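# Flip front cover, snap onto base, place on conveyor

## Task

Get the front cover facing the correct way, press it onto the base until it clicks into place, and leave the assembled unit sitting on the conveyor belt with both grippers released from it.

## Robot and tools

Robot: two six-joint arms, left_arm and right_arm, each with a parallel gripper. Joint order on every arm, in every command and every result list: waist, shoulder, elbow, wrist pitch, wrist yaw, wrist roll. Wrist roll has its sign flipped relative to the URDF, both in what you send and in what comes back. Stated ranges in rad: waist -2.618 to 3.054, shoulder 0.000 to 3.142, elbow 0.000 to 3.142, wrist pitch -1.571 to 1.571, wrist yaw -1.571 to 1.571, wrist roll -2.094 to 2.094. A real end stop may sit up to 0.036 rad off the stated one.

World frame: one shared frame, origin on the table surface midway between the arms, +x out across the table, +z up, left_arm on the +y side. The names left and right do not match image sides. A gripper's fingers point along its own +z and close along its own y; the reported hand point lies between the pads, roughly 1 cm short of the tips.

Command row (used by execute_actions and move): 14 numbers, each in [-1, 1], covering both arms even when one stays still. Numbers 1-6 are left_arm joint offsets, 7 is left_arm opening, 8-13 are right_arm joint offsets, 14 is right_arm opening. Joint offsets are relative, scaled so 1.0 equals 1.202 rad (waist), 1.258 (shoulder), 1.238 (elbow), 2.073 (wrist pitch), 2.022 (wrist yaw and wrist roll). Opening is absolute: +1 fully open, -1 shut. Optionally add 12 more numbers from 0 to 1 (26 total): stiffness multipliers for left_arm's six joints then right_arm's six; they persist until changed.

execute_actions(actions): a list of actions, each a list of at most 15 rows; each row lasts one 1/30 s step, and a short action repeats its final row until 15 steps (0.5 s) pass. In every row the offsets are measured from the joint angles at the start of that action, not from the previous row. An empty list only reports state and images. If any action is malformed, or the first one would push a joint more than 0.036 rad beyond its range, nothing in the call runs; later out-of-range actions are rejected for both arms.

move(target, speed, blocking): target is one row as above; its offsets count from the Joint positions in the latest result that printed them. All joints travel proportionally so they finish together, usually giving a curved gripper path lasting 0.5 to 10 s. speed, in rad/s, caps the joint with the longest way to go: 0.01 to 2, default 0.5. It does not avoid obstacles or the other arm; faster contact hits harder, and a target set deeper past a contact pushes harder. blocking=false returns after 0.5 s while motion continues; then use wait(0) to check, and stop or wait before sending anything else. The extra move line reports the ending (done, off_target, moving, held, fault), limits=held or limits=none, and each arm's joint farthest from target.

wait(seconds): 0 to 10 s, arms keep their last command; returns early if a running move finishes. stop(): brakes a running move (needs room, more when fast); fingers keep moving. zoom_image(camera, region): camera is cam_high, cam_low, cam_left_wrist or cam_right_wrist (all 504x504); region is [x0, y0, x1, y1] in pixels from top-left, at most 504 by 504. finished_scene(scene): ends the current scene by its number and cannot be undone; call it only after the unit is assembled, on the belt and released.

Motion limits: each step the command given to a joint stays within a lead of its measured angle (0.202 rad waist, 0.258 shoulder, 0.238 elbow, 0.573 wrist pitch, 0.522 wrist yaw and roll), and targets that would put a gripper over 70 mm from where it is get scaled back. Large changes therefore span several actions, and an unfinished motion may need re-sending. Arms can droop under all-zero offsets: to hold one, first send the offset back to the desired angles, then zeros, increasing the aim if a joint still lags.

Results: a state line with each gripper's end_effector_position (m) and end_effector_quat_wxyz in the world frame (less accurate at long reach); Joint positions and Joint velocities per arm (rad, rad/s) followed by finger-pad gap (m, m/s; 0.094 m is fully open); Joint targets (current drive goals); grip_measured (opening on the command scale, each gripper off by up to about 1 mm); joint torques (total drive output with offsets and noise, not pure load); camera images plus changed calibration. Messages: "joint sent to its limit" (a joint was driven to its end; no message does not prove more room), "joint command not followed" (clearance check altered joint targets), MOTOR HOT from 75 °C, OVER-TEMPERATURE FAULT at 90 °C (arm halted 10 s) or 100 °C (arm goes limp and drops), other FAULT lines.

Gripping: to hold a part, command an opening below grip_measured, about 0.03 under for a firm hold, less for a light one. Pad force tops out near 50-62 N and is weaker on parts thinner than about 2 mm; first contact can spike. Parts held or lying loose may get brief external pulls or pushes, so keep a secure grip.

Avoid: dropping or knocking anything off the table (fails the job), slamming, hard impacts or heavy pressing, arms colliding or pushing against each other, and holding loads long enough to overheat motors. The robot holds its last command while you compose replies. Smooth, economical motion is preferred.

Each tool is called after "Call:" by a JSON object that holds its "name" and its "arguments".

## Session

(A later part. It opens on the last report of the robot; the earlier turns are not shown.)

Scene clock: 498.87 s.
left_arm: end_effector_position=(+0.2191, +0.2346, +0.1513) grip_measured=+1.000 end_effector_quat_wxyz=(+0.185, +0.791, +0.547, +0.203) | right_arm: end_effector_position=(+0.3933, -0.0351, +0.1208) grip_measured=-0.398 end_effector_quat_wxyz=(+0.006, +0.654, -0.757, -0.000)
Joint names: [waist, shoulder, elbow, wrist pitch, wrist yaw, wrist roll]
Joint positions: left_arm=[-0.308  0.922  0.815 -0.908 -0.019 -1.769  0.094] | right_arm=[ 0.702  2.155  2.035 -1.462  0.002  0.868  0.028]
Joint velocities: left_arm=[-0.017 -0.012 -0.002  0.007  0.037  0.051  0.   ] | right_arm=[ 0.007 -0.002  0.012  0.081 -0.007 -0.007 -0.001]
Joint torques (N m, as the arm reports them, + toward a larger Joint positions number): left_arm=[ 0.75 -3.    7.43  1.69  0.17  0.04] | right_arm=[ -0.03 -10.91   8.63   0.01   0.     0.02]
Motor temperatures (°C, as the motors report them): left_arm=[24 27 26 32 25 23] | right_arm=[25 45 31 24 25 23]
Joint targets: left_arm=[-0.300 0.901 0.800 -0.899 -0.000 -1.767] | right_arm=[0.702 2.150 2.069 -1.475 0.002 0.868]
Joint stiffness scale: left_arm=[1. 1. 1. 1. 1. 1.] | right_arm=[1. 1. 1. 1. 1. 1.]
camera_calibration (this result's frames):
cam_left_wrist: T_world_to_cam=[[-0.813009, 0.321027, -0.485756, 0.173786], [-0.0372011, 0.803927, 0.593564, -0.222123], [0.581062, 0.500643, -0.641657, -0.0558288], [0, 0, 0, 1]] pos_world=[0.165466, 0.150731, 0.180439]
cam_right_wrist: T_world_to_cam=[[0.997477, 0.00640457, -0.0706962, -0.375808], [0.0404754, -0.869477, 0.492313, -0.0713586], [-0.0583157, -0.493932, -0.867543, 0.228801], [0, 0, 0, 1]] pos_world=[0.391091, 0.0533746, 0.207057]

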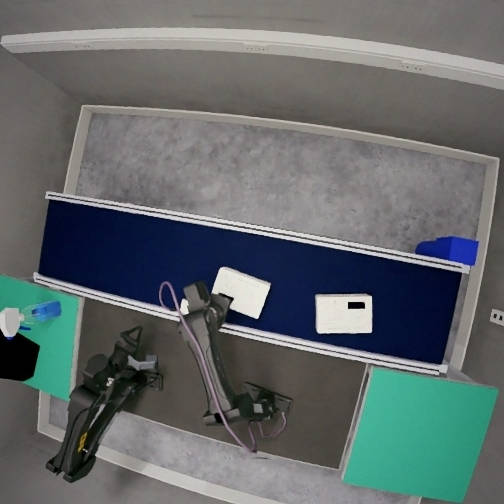

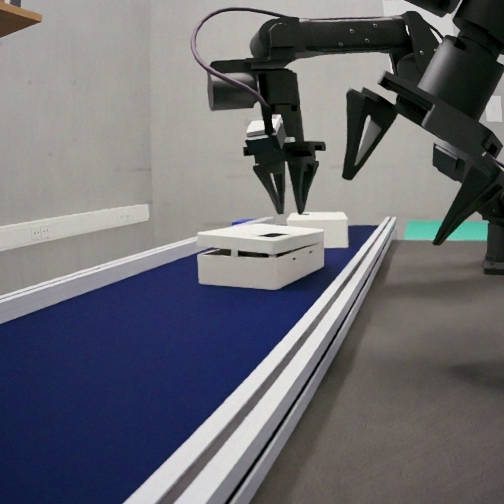

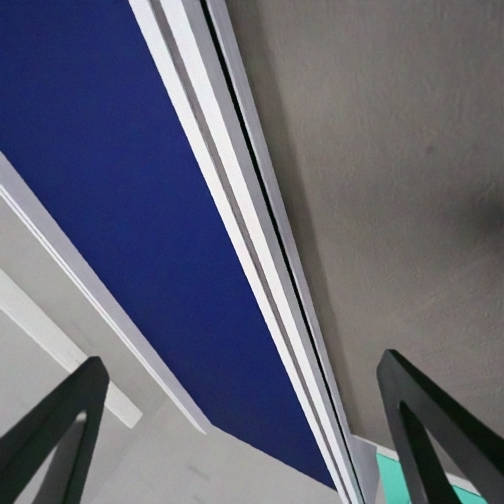

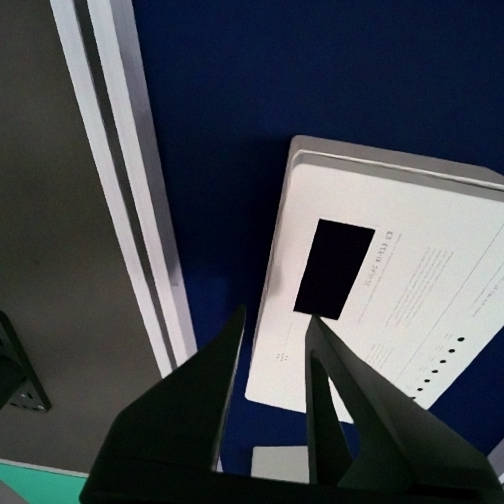

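Call:
{"name": "move", "arguments": {"target": [0.048,0.655,0.503,0.155,0.257,0.677,-0.362, -0.418,-0.457,-0.524,0.051,0,0,-0.4], "speed": 0.8}}

Scene clock: 621.50 s.
left_arm: end_effector_position=(+0.4165, +0.1369, +0.1636) grip_measured=-0.360 end_effector_quat_wxyz=(+0.323, +0.309, +0.876, -0.181) | right_arm: end_effector_position=(+0.3228, -0.2368, +0.1429) grip_measured=-0.398 end_effector_quat_wxyz=(-0.002, -0.448, +0.894, -0.001)
Joint names: [waist, shoulder, elbow, wrist pitch, wrist yaw, wrist roll]
Joint positions: left_arm=[-0.258  1.749  1.397 -0.604  0.478 -0.405  0.03 ] | right_arm=[ 0.205  1.606  1.401 -1.37   0.003  0.868  0.028]
Joint velocities: left_arm=[-0.002 -0.002 -0.032  0.022 -0.007 -0.081  0.   ] | right_arm=[ 0.022  0.007 -0.012 -0.037 -0.007  0.022 -0.   ]
Joint torques (N m, as the arm reports them, + toward a larger Joint positions number): left_arm=[ 0.79 -8.38 11.77  1.79  0.45  0.11] | right_arm=[-0.5  -7.89  4.78  0.28 -0.01  0.02]
Motor temperatures (°C, as the motors report them): left_arm=[24 27 27 32 25 23] | right_arm=[25 48 33 23 25 23]
Joint targets: left_arm=[-0.250 1.746 1.438 -0.587 0.501 -0.400] | right_arm=[0.200 1.580 1.386 -1.357 0.002 0.868]
Joint stiffness scale: left_arm=[1. 1. 1. 1. 1. 1.] | right_arm=[1. 1. 1. 1. 1. 1.]
move: off_target (left_arm, right_arm); limits=none; left_arm: farthest joint: the elbow, 0.041 radians from its target (0.623 radians at the start); right_arm: farthest joint: the shoulder, 0.026 radians from its target (0.575 radians at the start)
camera_calibration (this result's frames):
cam_left_wrist: T_world_to_cam=[[-0.664381, -0.73124, 0.154549, 0.349026], [-0.747384, 0.651093, -0.132269, 0.291928], [-0.00390539, -0.203384, -0.979091, 0.281518], [0, 0, 0, 1]] pos_world=[0.451168, 0.122406, 0.260303]
cam_right_wrist: T_world_to_cam=[[0.880346, -0.470074, -0.0634131, -0.378753], [-0.382806, -0.783041, 0.49021, -0.0973596], [-0.28009, -0.407279, -0.869295, 0.236672], [0, 0, 0, 1]] pos_world=[0.362453, -0.157887, 0.229446]

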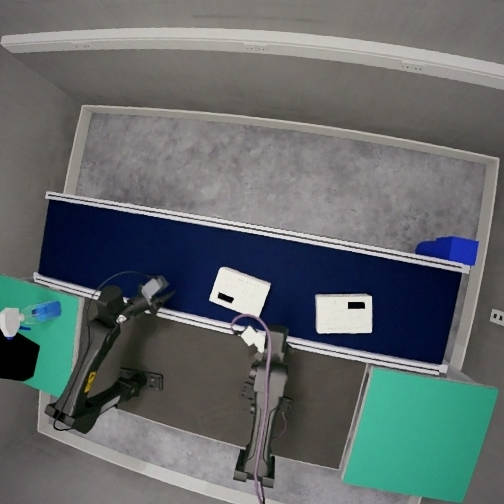

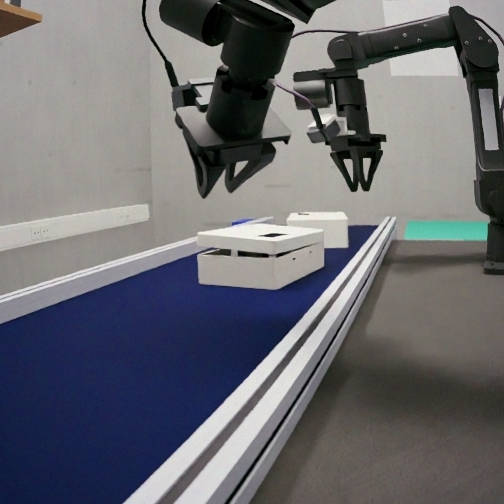

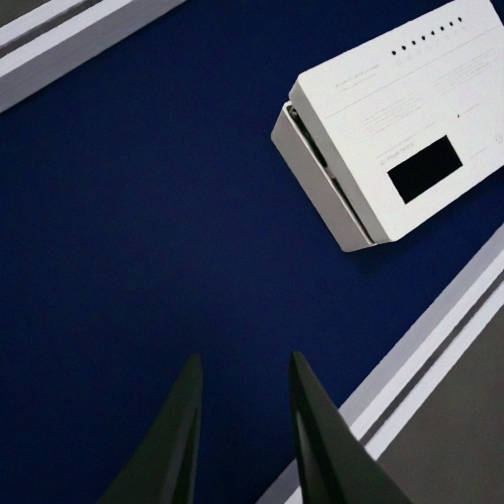

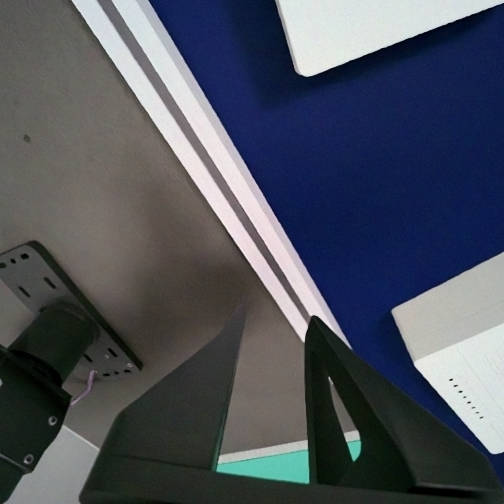

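Call:
{"name": "zoom_image", "arguments": {"camera": "cam_left_wrist", "region": [250, 60, 450, 270]}}

Region (250, 60, 450, 270) of cam_left_wrist's 504x504 image, scaled by 2.400, with more detail than that image has; it fills the left 480 columns of this view, and the rest is white.

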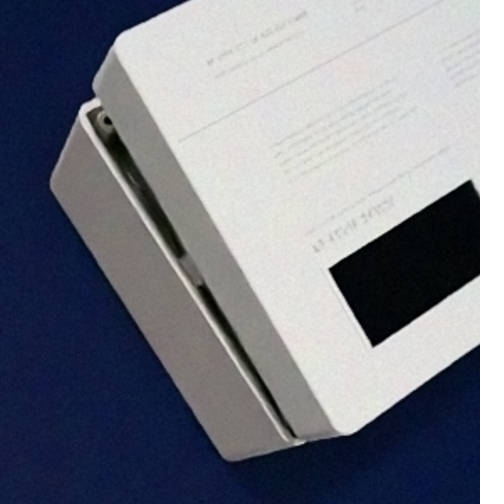

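Call:
{"name": "move", "arguments": {"target": [0.010,0.510,0.298,0.171,0.390,0.531,-0.362, -0.004,-0.021,-0.012,0.006,0,0,-0.4], "speed": 0.6}}

Scene clock: 703.43 s.
left_arm: end_effector_position=(+0.4755, +0.0426, +0.0885) grip_measured=-0.360 end_effector_quat_wxyz=(+0.020, -0.038, +0.794, -0.607) | right_arm: end_effector_position=(+0.3228, -0.2368, +0.1429) grip_measured=-0.398 end_effector_quat_wxyz=(-0.002, -0.448, +0.894, -0.001)
Joint names: [waist, shoulder, elbow, wrist pitch, wrist yaw, wrist roll]
Joint positions: left_arm=[-0.258  2.396  1.724 -0.267  1.238  0.673  0.03 ] | right_arm=[ 0.205  1.606  1.401 -1.37   0.003  0.868  0.028]
Joint velocities: left_arm=[-0.002  0.002  0.022  0.051 -0.066  0.022  0.   ] | right_arm=[-0.002 -0.012  0.002  0.037  0.022 -0.007  0.   ]
Joint torques (N m, as the arm reports them, + toward a larger Joint positions number): left_arm=[  1.03 -12.76  11.13   1.57   0.69   0.01] | right_arm=[-0.47 -7.92  4.78  0.28  0.01  0.01]
Motor temperatures (°C, as the motors report them): left_arm=[24 32 32 33 25 24] | right_arm=[25 43 30 23 25 23]
Joint targets: left_arm=[-0.246 2.390 1.766 -0.250 1.266 0.669] | right_arm=[0.200 1.579 1.386 -1.357 0.003 0.868]
Joint stiffness scale: left_arm=[1. 1. 1. 1. 1. 1.] | right_arm=[1. 1. 1. 1. 1. 1.]
move: off_target (left_arm, right_arm); limits=none; left_arm: farthest joint: the elbow, 0.042 radians from its target (0.369 radians at the start); right_arm: farthest joint: the shoulder, 0.026 radians from its target (0.026 radians at the start)
camera_calibration (this result's frames):
cam_left_wrist: T_world_to_cam=[[0.0489883, -0.226128, 0.972865, -0.10224], [-0.857161, 0.490482, 0.157167, 0.420856], [-0.512713, -0.841602, -0.1698, 0.386515], [0, 0, 0, 1]] pos_world=[0.563921, 0.0957497, 0.0989509]
cam_right_wrist: T_world_to_cam=[[0.880346, -0.470074, -0.0634131, -0.378753], [-0.382806, -0.783041, 0.49021, -0.0973596], [-0.28009, -0.407279, -0.869295, 0.236672], [0, 0, 0, 1]] pos_world=[0.362453, -0.157887, 0.229446]

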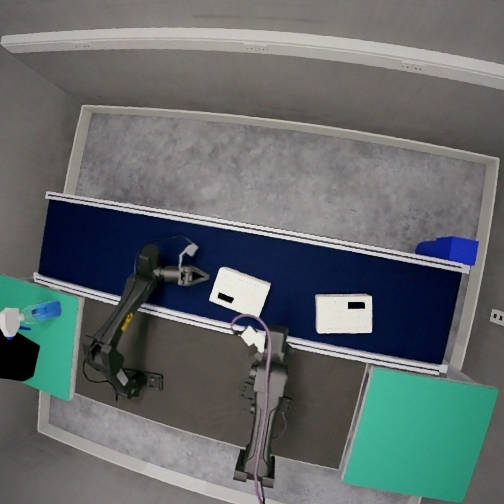

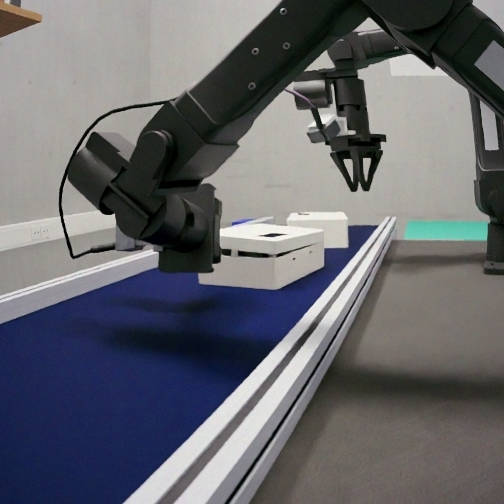

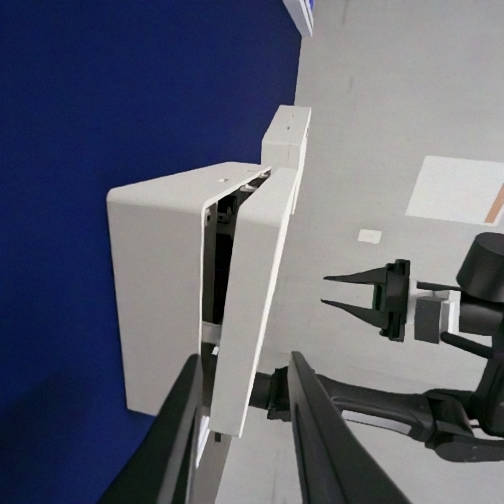

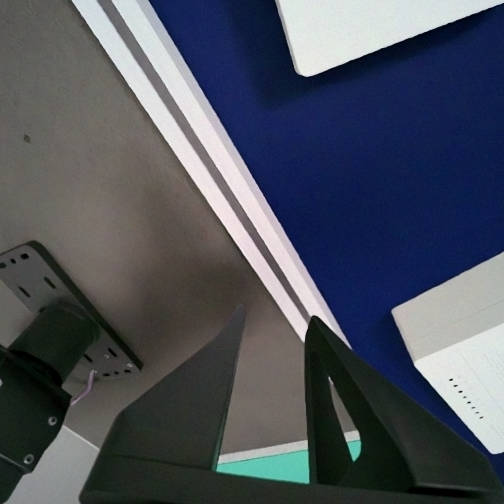

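Call:
{"name": "zoom_image", "arguments": {"camera": "cam_left_wrist", "region": [90, 150, 340, 450]}}

Region (90, 150, 340, 450) of cam_left_wrist's 504x504 image, scaled by 1.680, with more detail than that image has.

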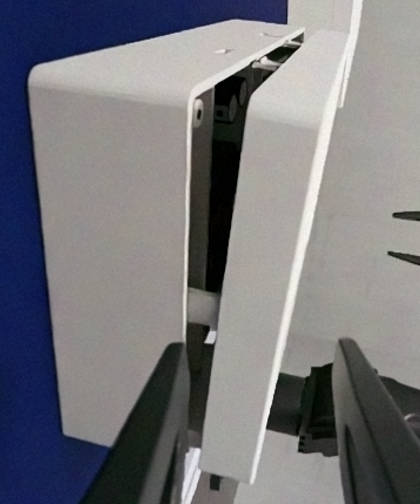

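Call:
{"name": "zoom_image", "arguments": {"camera": "cam_left_wrist", "region": [180, 180, 320, 380]}}

Region (180, 180, 320, 380) of cam_left_wrist's 504x504 image, scaled by 2.520, with more detail than that image has; it fills the left 353 columns of this view, and the rest is white.

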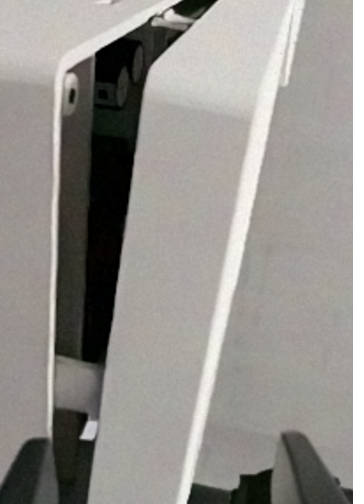

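Call:
{"name": "zoom_image", "arguments": {"camera": "cam_left_wrist", "region": [170, 330, 310, 470]}}

Call:
{"name": "zoom_image", "arguments": {"camera": "cam_low", "region": [140, 190, 340, 310]}}

Region (170, 330, 310, 470) of cam_left_wrist's 504x504 image, scaled by 3.600, with more detail than that image has.

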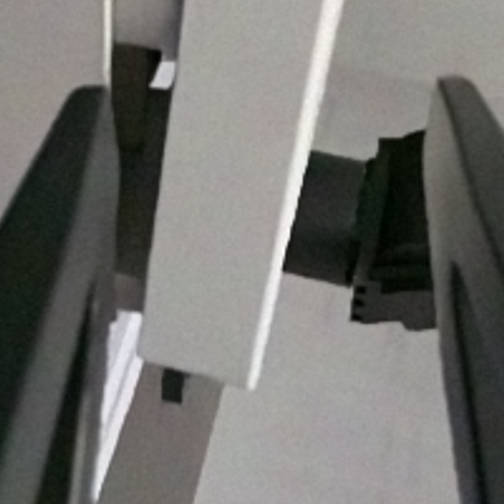

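Region (140, 190, 340, 310) of cam_low's 504x504 image, scaled by 2.520, with more detail than that image has; it fills the top 302 rows of this view, and the rest is white.

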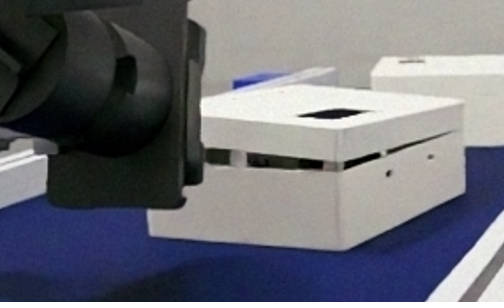

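Call:
{"name": "move", "arguments": {"target": [-0.0524,0.0151,-0.0258,0.0937,-0.027,0.063,-0.362, -0.004,-0.021,-0.012,0.006,0,0,-0.4], "speed": 0.2}}

Scene clock: 825.07 s.
left_arm: end_effector_position=(+0.4821, +0.0146, +0.0839) grip_measured=-0.360 end_effector_quat_wxyz=(+0.034, -0.036, +0.796, -0.603) | right_arm: end_effector_position=(+0.3228, -0.2368, +0.1429) grip_measured=-0.398 end_effector_quat_wxyz=(-0.002, -0.448, +0.894, -0.001)
Joint names: [waist, shoulder, elbow, wrist pitch, wrist yaw, wrist roll]
Joint positions: left_arm=[-0.316  2.412  1.709 -0.091  1.182  0.805  0.03 ] | right_arm=[ 0.205  1.606  1.401 -1.37   0.003  0.868  0.028]
Joint velocities: left_arm=[ 0.007 -0.017  0.007 -0.037 -0.095  0.007  0.   ] | right_arm=[-0.002 -0.007 -0.012  0.007 -0.007  0.051 -0.001]
Joint torques (N m, as the arm reports them, + toward a larger Joint positions number): left_arm=[ -0.52 -12.24   6.62   1.71   0.4   -0.08] | right_arm=[-0.46 -7.92  4.78  0.28  0.01  0.02]
Motor temperatures (°C, as the motors report them): left_arm=[24 42 32 32 26 24] | right_arm=[25 42 30 23 25 23]
Joint targets: left_arm=[-0.322 2.415 1.692 -0.073 1.184 0.800] | right_arm=[0.200 1.579 1.386 -1.357 0.003 0.868]
Joint stiffness scale: left_arm=[1. 1. 1. 1. 1. 1.] | right_arm=[1. 1. 1. 1. 1. 1.]
move: off_target (right_arm); limits=none; left_arm: farthest joint: the wrist pitch, 0.018 radians from its target (0.194 radians at the start); right_arm: farthest joint: the shoulder, 0.026 radians from its target (0.026 radians at the start)
camera_calibration (this result's frames):
cam_left_wrist: T_world_to_cam=[[0.0296113, -0.234429, 0.971682, -0.094947], [-0.867655, 0.476626, 0.141432, 0.447567], [-0.496285, -0.847272, -0.18929, 0.35935], [0, 0, 0, 1]] pos_world=[0.569484, 0.0688868, 0.0969792]
cam_right_wrist: T_world_to_cam=[[0.880346, -0.470074, -0.0634131, -0.378753], [-0.382806, -0.783041, 0.49021, -0.0973596], [-0.28009, -0.407279, -0.869295, 0.236672], [0, 0, 0, 1]] pos_world=[0.362453, -0.157887, 0.229446]

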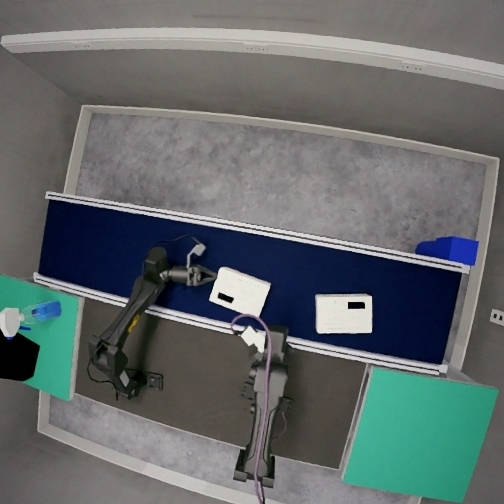

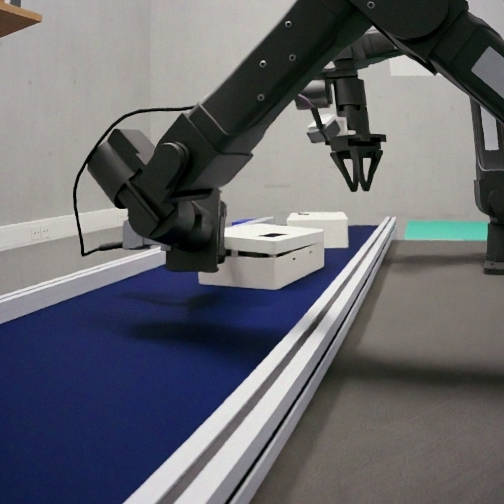

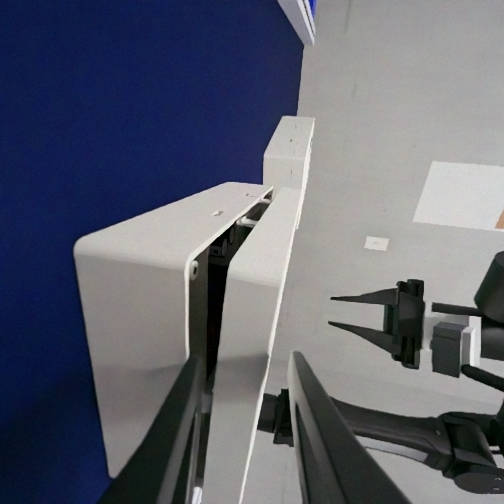

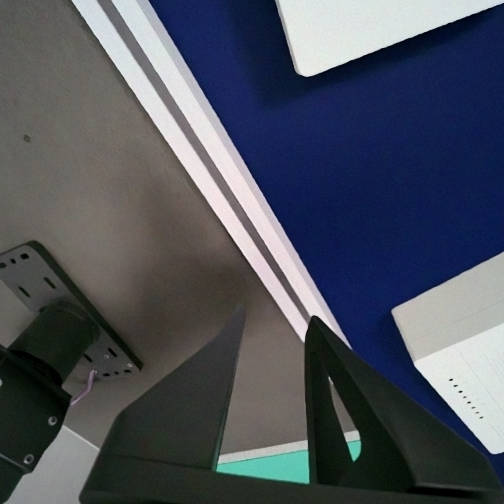

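Call:
{"name": "zoom_image", "arguments": {"camera": "cam_left_wrist", "region": [160, 230, 320, 410]}}

Region (160, 230, 320, 410) of cam_left_wrist's 504x504 image, scaled by 2.800, with more detail than that image has.

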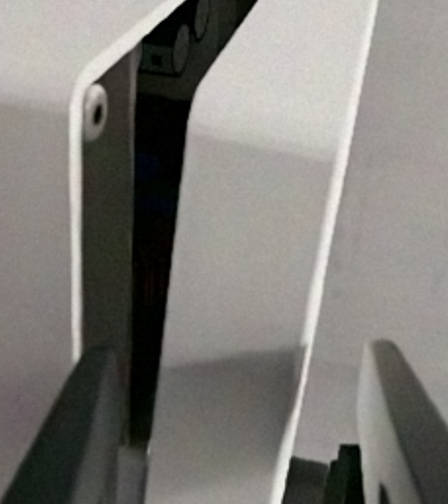

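Call:
{"name": "move", "arguments": {"target": [-0.028,0.0135,-0.0202,0.0404,0.001,0.0237,-0.362, -0.004,-0.021,-0.012,0.006,0,0,-0.4], "speed": 0.12}}

Call:
{"name": "zoom_image", "arguments": {"camera": "cam_left_wrist", "region": [150, 260, 330, 420]}}

Scene clock: 882.10 s.
left_arm: end_effector_position=(+0.4808, +0.0000, +0.0816) grip_measured=-0.360 end_effector_quat_wxyz=(+0.030, -0.033, +0.792, -0.608) | right_arm: end_effector_position=(+0.3228, -0.2368, +0.1429) grip_measured=-0.398 end_effector_quat_wxyz=(-0.002, -0.448, +0.894, -0.001)
Joint names: [waist, shoulder, elbow, wrist pitch, wrist yaw, wrist roll]
Joint positions: left_arm=[-0.343  2.428  1.709 -0.026  1.18   0.857  0.03 ] | right_arm=[ 0.205  1.606  1.401 -1.37   0.003  0.868  0.028]
Joint velocities: left_arm=[ 0.002  0.012 -0.027 -0.037 -0.022  0.022  0.   ] | right_arm=[ 0.002  0.002 -0.007  0.037 -0.022  0.007 -0.001]
Joint torques (N m, as the arm reports them, + toward a larger Joint positions number): left_arm=[ -0.74 -12.57   6.06   1.77   0.4   -0.01] | right_arm=[-0.46 -7.92  4.77  0.28  0.01  0.02]
Motor temperatures (°C, as the motors report them): left_arm=[24 43 29 32 25 24] | right_arm=[25 42 30 23 25 23]
Joint targets: left_arm=[-0.349 2.428 1.684 -0.007 1.184 0.853] | right_arm=[0.200 1.579 1.386 -1.357 0.003 0.868]
Joint stiffness scale: left_arm=[1. 1. 1. 1. 1. 1.] | right_arm=[1. 1. 1. 1. 1. 1.]
move: off_target (left_arm, right_arm); limits=none; left_arm: farthest joint: the elbow, 0.025 radians from its target (0.025 radians at the start); right_arm: farthest joint: the shoulder, 0.026 radians from its target (0.026 radians at the start)
camera_calibration (this result's frames):
cam_left_wrist: T_world_to_cam=[[0.0288289, -0.222569, 0.974491, -0.0958783], [-0.861772, 0.488432, 0.13705, 0.451265], [-0.506476, -0.84374, -0.177723, 0.349903], [0, 0, 0, 1]] pos_world=[0.568869, 0.0534749, 0.0937724]
cam_right_wrist: T_world_to_cam=[[0.880346, -0.470074, -0.0634131, -0.378753], [-0.382806, -0.783041, 0.49021, -0.0973596], [-0.28009, -0.407279, -0.869295, 0.236672], [0, 0, 0, 1]] pos_world=[0.362453, -0.157887, 0.229446]

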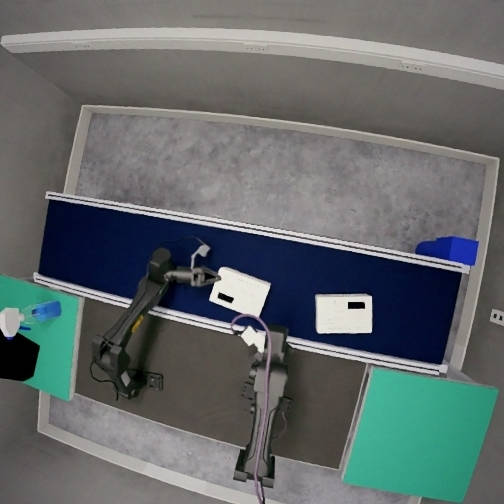

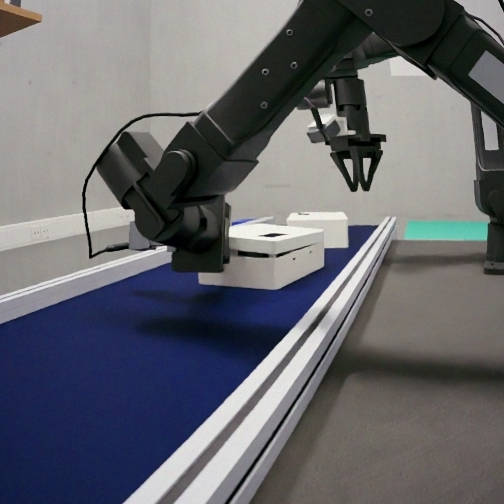

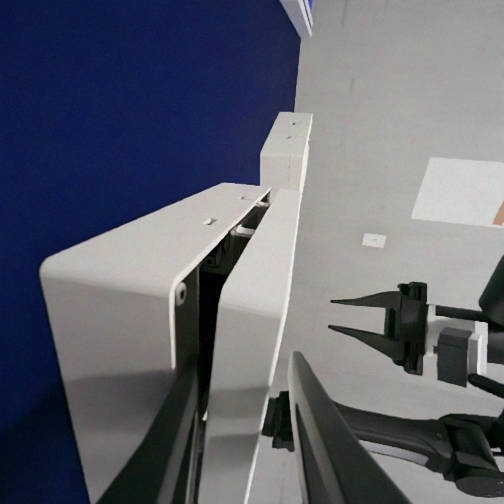

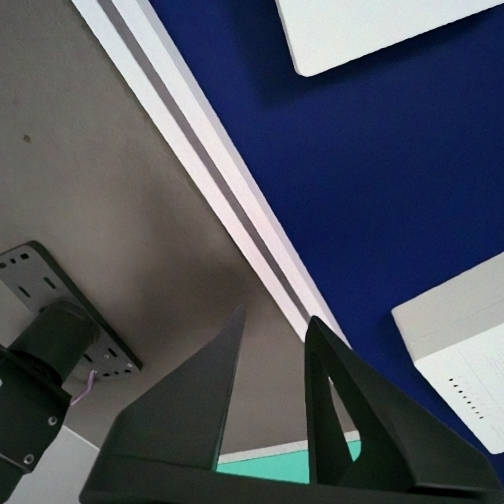

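Region (150, 260, 330, 420) of cam_left_wrist's 504x504 image, scaled by 2.800, with more detail than that image has.

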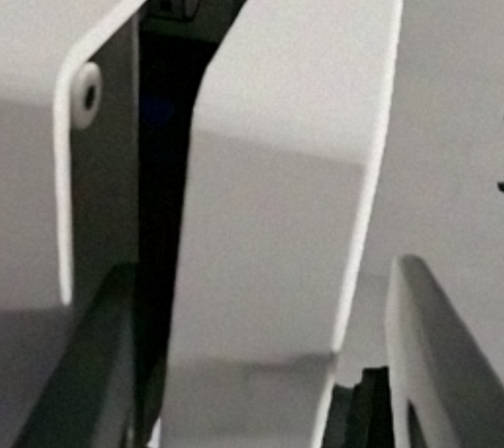

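Call:
{"name": "move", "arguments": {"target": [-0.026,0.0084,0.005,0.0291,-0.0072,0.0194,-0.362, -0.004,-0.021,-0.012,0.006,0,0,-0.4], "speed": 0.08}}

Call:
{"name": "zoom_image", "arguments": {"camera": "cam_left_wrist", "region": [140, 260, 340, 440]}}

Scene clock: 932.27 s.
left_arm: end_effector_position=(+0.4799, -0.0119, +0.0795) grip_measured=-0.360 end_effector_quat_wxyz=(+0.027, -0.035, +0.792, -0.608) | right_arm: end_effector_position=(+0.3228, -0.2368, +0.1429) grip_measured=-0.398 end_effector_quat_wxyz=(-0.002, -0.448, +0.894, -0.001)
Joint names: [waist, shoulder, elbow, wrist pitch, wrist yaw, wrist roll]
Joint positions: left_arm=[-0.366  2.437  1.709  0.016  1.164  0.901  0.03 ] | right_arm=[ 0.205  1.606  1.401 -1.37   0.003  0.868  0.028]
Joint velocities: left_arm=[-0.012 -0.022 -0.017 -0.081  0.051  0.007 -0.   ] | right_arm=[-0.017  0.002 -0.012 -0.037 -0.007 -0.081 -0.   ]
Joint torques (N m, as the arm reports them, + toward a larger Joint positions number): left_arm=[ -0.76 -12.49   8.49   1.8    0.35  -0.02] | right_arm=[-0.46 -7.91  4.78  0.28  0.01  0.02]
Motor temperatures (°C, as the motors report them): left_arm=[24 45 28 33 25 24] | right_arm=[25 42 29 23 25 23]
Joint targets: left_arm=[-0.374 2.439 1.715 0.034 1.165 0.896] | right_arm=[0.200 1.579 1.386 -1.357 0.003 0.868]
Joint stiffness scale: left_arm=[1. 1. 1. 1. 1. 1.] | right_arm=[1. 1. 1. 1. 1. 1.]
move: off_target (right_arm); limits=none; left_arm: farthest joint: the wrist pitch, 0.018 radians from its target (0.060 radians at the start); right_arm: farthest joint: the shoulder, 0.026 radians from its target (0.026 radians at the start)
camera_calibration (this result's frames):
cam_left_wrist: T_world_to_cam=[[0.0360526, -0.222251, 0.974323, -0.0999517], [-0.860495, 0.488873, 0.143357, 0.455449], [-0.508181, -0.843568, -0.173621, 0.339496], [0, 0, 0, 1]] pos_world=[0.56804, 0.041517, 0.0910372]
cam_right_wrist: T_world_to_cam=[[0.880346, -0.470074, -0.0634131, -0.378753], [-0.382806, -0.783041, 0.49021, -0.0973596], [-0.28009, -0.407279, -0.869295, 0.236672], [0, 0, 0, 1]] pos_world=[0.362453, -0.157887, 0.229446]

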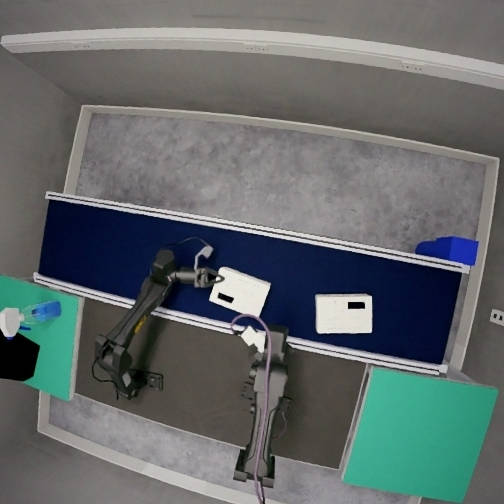

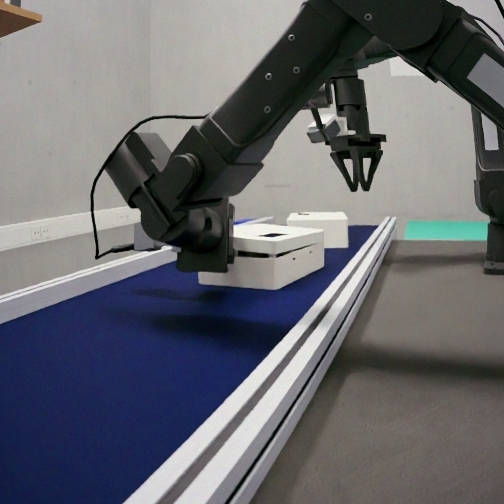

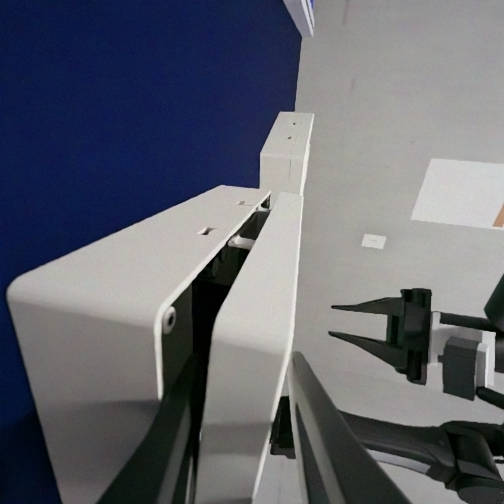

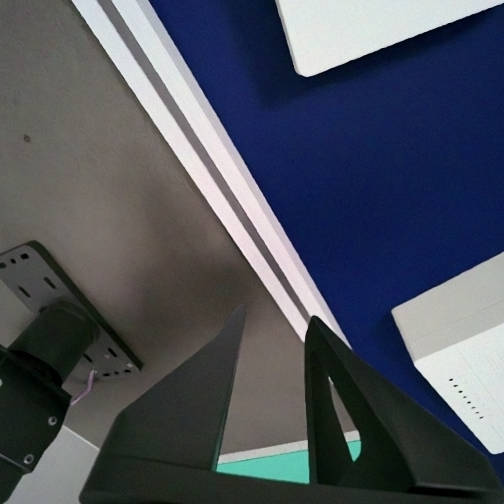

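Region (140, 260, 340, 440) of cam_left_wrist's 504x504 image, scaled by 2.520, with more detail than that image has; it fills the top 454 rows of this view, and the rest is white.

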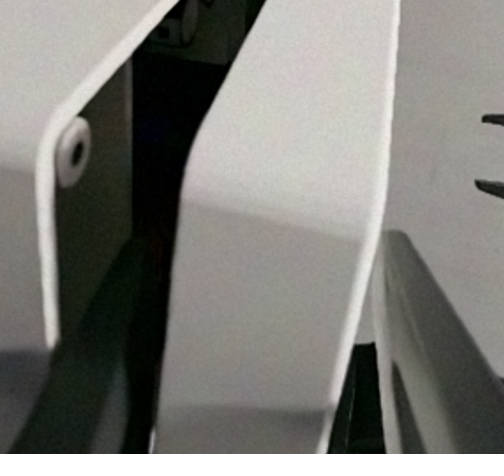

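Call:
{"name": "zoom_image", "arguments": {"camera": "cam_low", "region": [160, 200, 340, 300]}}

Call:
{"name": "zoom_image", "arguments": {"camera": "cam_high", "region": [170, 240, 290, 330]}}

Region (160, 200, 340, 300) of cam_low's 504x504 image, scaled by 2.800, with more detail than that image has.

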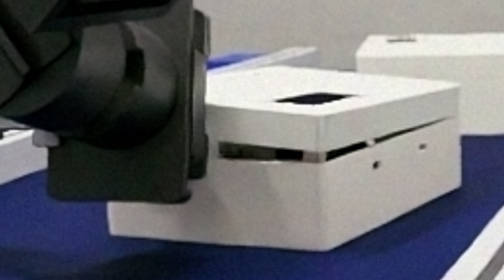

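Region (170, 240, 290, 330) of cam_high's 504x504 image, scaled by 4.200, with more detail than that image has; it fills the top 378 rows of this view, and the rest is white.

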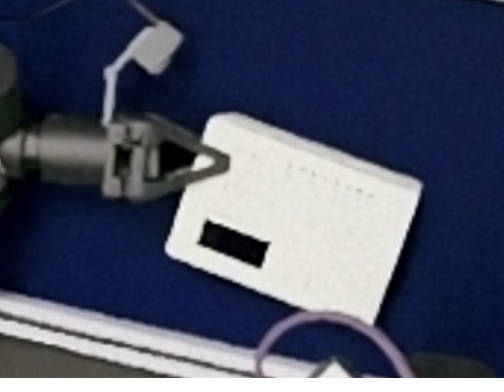

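Call:
{"name": "execute_actions", "arguments": {"actions": [[[-0.0067,0.0016,0.0048,0.0087,0.0005,-0.0025,-0.39,-0.004,-0.021,-0.012,0.006,0,0,-0.4],[-0.0067,0.0016,0.0048,0.0087,0.0005,-0.0025,-0.41,-0.004,-0.021,-0.012,0.006,0,0,-0.4],[-0.0067,0.0016,0.0048,0.0087,0.0005,-0.0025,-0.43,-0.004,-0.021,-0.012,0.006,0,0,-0.4],[-0.0067,0.0016,0.0048,0.0087,0.0005,-0.0025,-0.45,-0.004,-0.021,-0.012,0.006,0,0,-0.4],[-0.0067,0.0016,0.0048,0.0087,0.0005,-0.0025,-0.47,-0.004,-0.021,-0.012,0.006,0,0,-0.4],[-0.0067,0.0016,0.0048,0.0087,0.0005,-0.0025,-0.49,-0.004,-0.021,-0.012,0.006,0,0,-0.4],[-0.0067,0.0016,0.0048,0.0087,0.0005,-0.0025,-0.51,-0.004,-0.021,-0.012,0.006,0,0,-0.4],[-0.0067,0.0016,0.0048,0.0087,0.0005,-0.0025,-0.53,-0.004,-0.021,-0.012,0.006,0,0,-0.4],[-0.0067,0.0016,0.0048,0.0087,0.0005,-0.0025,-0.55,-0.004,-0.021,-0.012,0.006,0,0,-0.4],[-0.0067,0.0016,0.0048,0.0087,0.0005,-0.0025,-0.57,-0.004,-0.021,-0.012,0.006,0,0,-0.4],[-0.0067,0.0016,0.0048,0.0087,0.0005,-0.0025,-0.59,-0.004,-0.021,-0.012,0.006,0,0,-0.4],[-0.0067,0.0016,0.0048,0.0087,0.0005,-0.0025,-0.60,-0.004,-0.021,-0.012,0.006,0,0,-0.4]]]}}

Scene clock: 1034.30 s.
left_arm: end_effector_position=(+0.4811, -0.0137, +0.0864) grip_measured=-0.585 end_effector_quat_wxyz=(+0.038, -0.016, +0.785, -0.618) | right_arm: end_effector_position=(+0.3228, -0.2368, +0.1429) grip_measured=-0.398 end_effector_quat_wxyz=(-0.002, -0.448, +0.894, -0.001)
Joint names: [waist, shoulder, elbow, wrist pitch, wrist yaw, wrist roll]
Joint positions: left_arm=[-0.367  2.437  1.709  0.061  1.183  0.9    0.019] | right_arm=[ 0.205  1.606  1.401 -1.37   0.003  0.868  0.028]
Joint velocities: left_arm=[ 0.017  0.002  0.002 -0.022  0.007  0.037  0.001] | right_arm=[-0.012  0.002  0.007  0.007 -0.022 -0.066 -0.001]
Joint torques (N m, as the arm reports them, + toward a larger Joint positions number): left_arm=[ -0.74 -12.63   8.43   1.38   0.12  -0.03] | right_arm=[-0.47 -7.92  4.78  0.28  0.01  0.02]
Motor temperatures (°C, as the motors report them): left_arm=[24 48 30 33 25 24] | right_arm=[25 42 29 23 25 23]
Joint targets: left_arm=[-0.374 2.439 1.715 0.034 1.165 0.896] | right_arm=[0.200 1.579 1.386 -1.357 0.003 0.868]
Joint stiffness scale: left_arm=[1. 1. 1. 1. 1. 1.] | right_arm=[1. 1. 1. 1. 1. 1.]
camera_calibration (this result's frames):
cam_left_wrist: T_world_to_cam=[[-0.00842412, -0.201177, 0.979519, -0.0858171], [-0.858109, 0.504373, 0.0962101, 0.459543], [-0.513398, -0.839724, -0.176881, 0.342607], [0, 0, 0, 1]] pos_world=[0.569509, 0.0386493, 0.100447]
cam_right_wrist: T_world_to_cam=[[0.880346, -0.470074, -0.0634131, -0.378753], [-0.382806, -0.783041, 0.49021, -0.0973596], [-0.28009, -0.407279, -0.869295, 0.236672], [0, 0, 0, 1]] pos_world=[0.362453, -0.157887, 0.229446]

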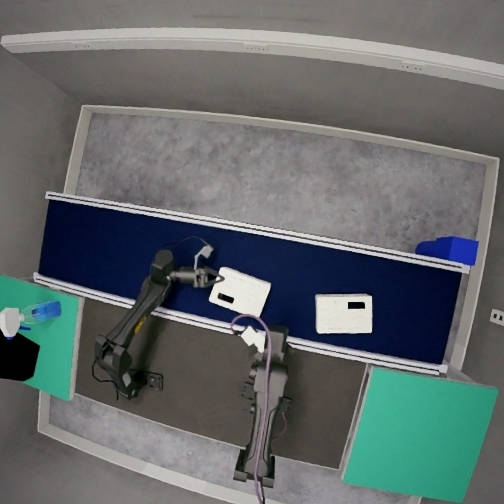

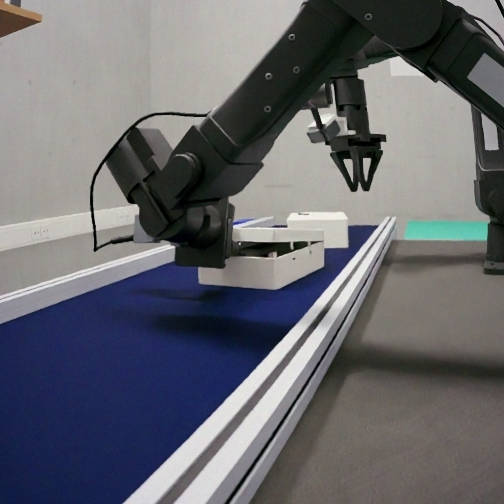

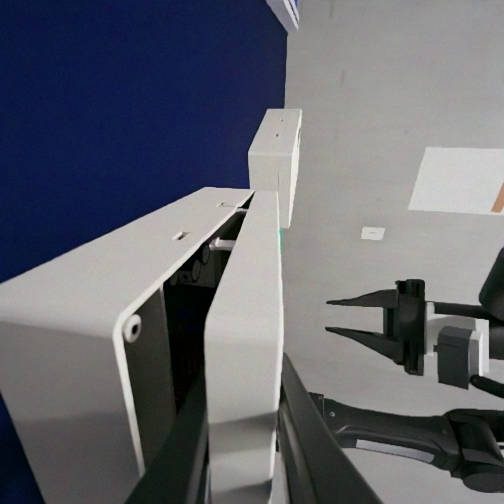

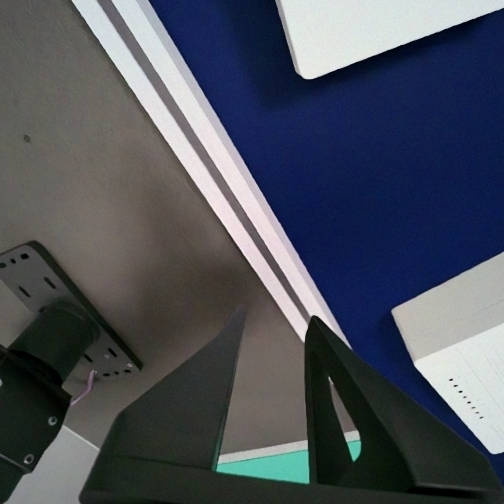

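Call:
{"name": "move", "arguments": {"target": [-0.0067,-0.0322,-0.0735,0.1539,0.0331,0.129,-0.63, -0.004,-0.021,-0.012,0.006,0,0,-0.4], "speed": 0.15}}

Scene clock: 1087.37 s.
left_arm: end_effector_position=(+0.4802, -0.0169, +0.1001) grip_measured=-0.627 end_effector_quat_wxyz=(+0.025, -0.035, +0.756, -0.654) | right_arm: end_effector_position=(+0.3228, -0.2368, +0.1429) grip_measured=-0.398 end_effector_quat_wxyz=(-0.002, -0.448, +0.894, -0.001)
Joint names: [waist, shoulder, elbow, wrist pitch, wrist yaw, wrist roll]
Joint positions: left_arm=[-0.367  2.435  1.634  0.357  1.227  1.159  0.018] | right_arm=[ 0.205  1.606  1.401 -1.37   0.003  0.868  0.028]
Joint velocities: left_arm=[-0.017  0.012  0.002 -0.022  0.007  0.007  0.   ] | right_arm=[ 0.002 -0.002 -0.012 -0.081 -0.022 -0.051 -0.   ]
Joint torques (N m, as the arm reports them, + toward a larger Joint positions number): left_arm=[ -0.59 -15.05   6.54   1.93   0.43   0.12] | right_arm=[-0.46 -7.92  4.77  0.28  0.01  0.02]
Motor temperatures (°C, as the motors report them): left_arm=[24 49 29 32 25 24] | right_arm=[25 42 29 23 25 23]
Joint targets: left_arm=[-0.375 2.396 1.618 0.380 1.250 1.161] | right_arm=[0.200 1.579 1.386 -1.357 0.003 0.868]
Joint stiffness scale: left_arm=[1. 1. 1. 1. 1. 1.] | right_arm=[1. 1. 1. 1. 1. 1.]
move: off_target (left_arm, right_arm); limits=none; left_arm: farthest joint: the shoulder, 0.038 radians from its target (0.040 radians at the start); right_arm: farthest joint: the shoulder, 0.026 radians from its target (0.026 radians at the start)
camera_calibration (this result's frames):
cam_left_wrist: T_world_to_cam=[[0.0338045, -0.107307, 0.993651, -0.120017], [-0.859566, 0.504126, 0.083685, 0.461002], [-0.509906, -0.856937, -0.0751961, 0.329793], [0, 0, 0, 1]] pos_world=[0.568482, 0.0373301, 0.105475]
cam_right_wrist: T_world_to_cam=[[0.880346, -0.470074, -0.0634131, -0.378753], [-0.382806, -0.783041, 0.49021, -0.0973596], [-0.28009, -0.407279, -0.869295, 0.236672], [0, 0, 0, 1]] pos_world=[0.362453, -0.157887, 0.229446]

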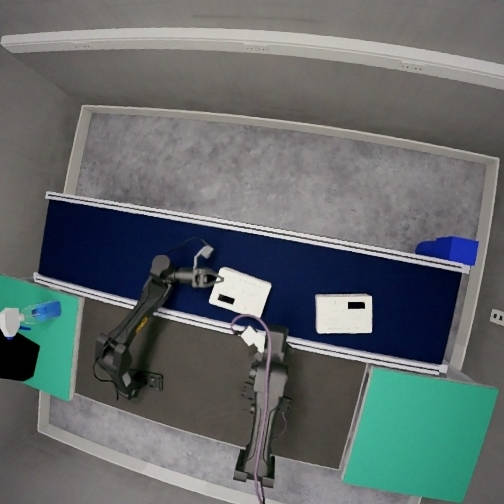

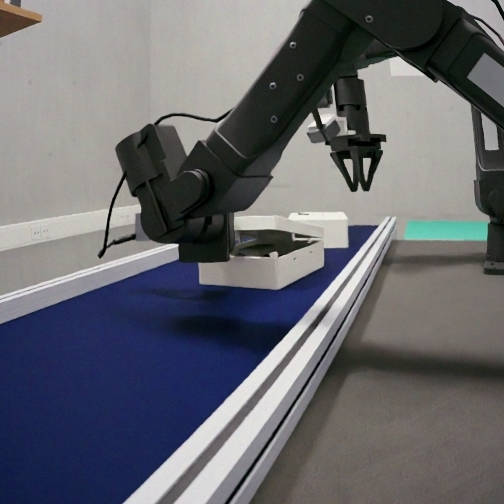

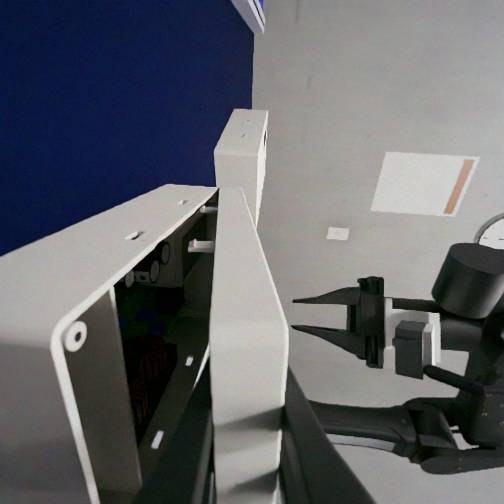

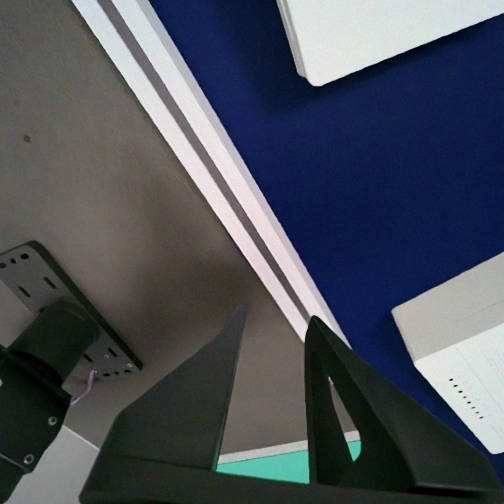

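Call:
{"name": "zoom_image", "arguments": {"camera": "cam_low", "region": [160, 190, 340, 300]}}

Call:
{"name": "zoom_image", "arguments": {"camera": "cam_left_wrist", "region": [30, 170, 330, 470]}}

Region (160, 190, 340, 300) of cam_low's 504x504 image, scaled by 2.800, with more detail than that image has.

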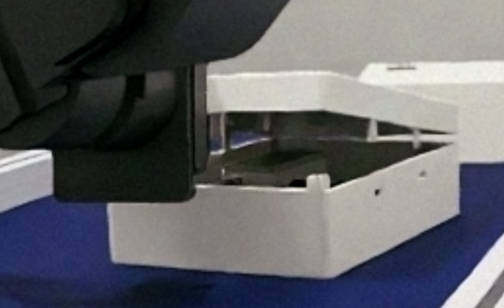

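Region (30, 170, 330, 470) of cam_left_wrist's 504x504 image, scaled by 1.680, with more detail than that image has.

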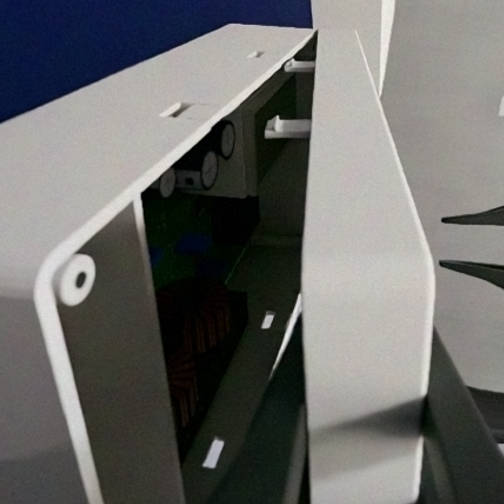

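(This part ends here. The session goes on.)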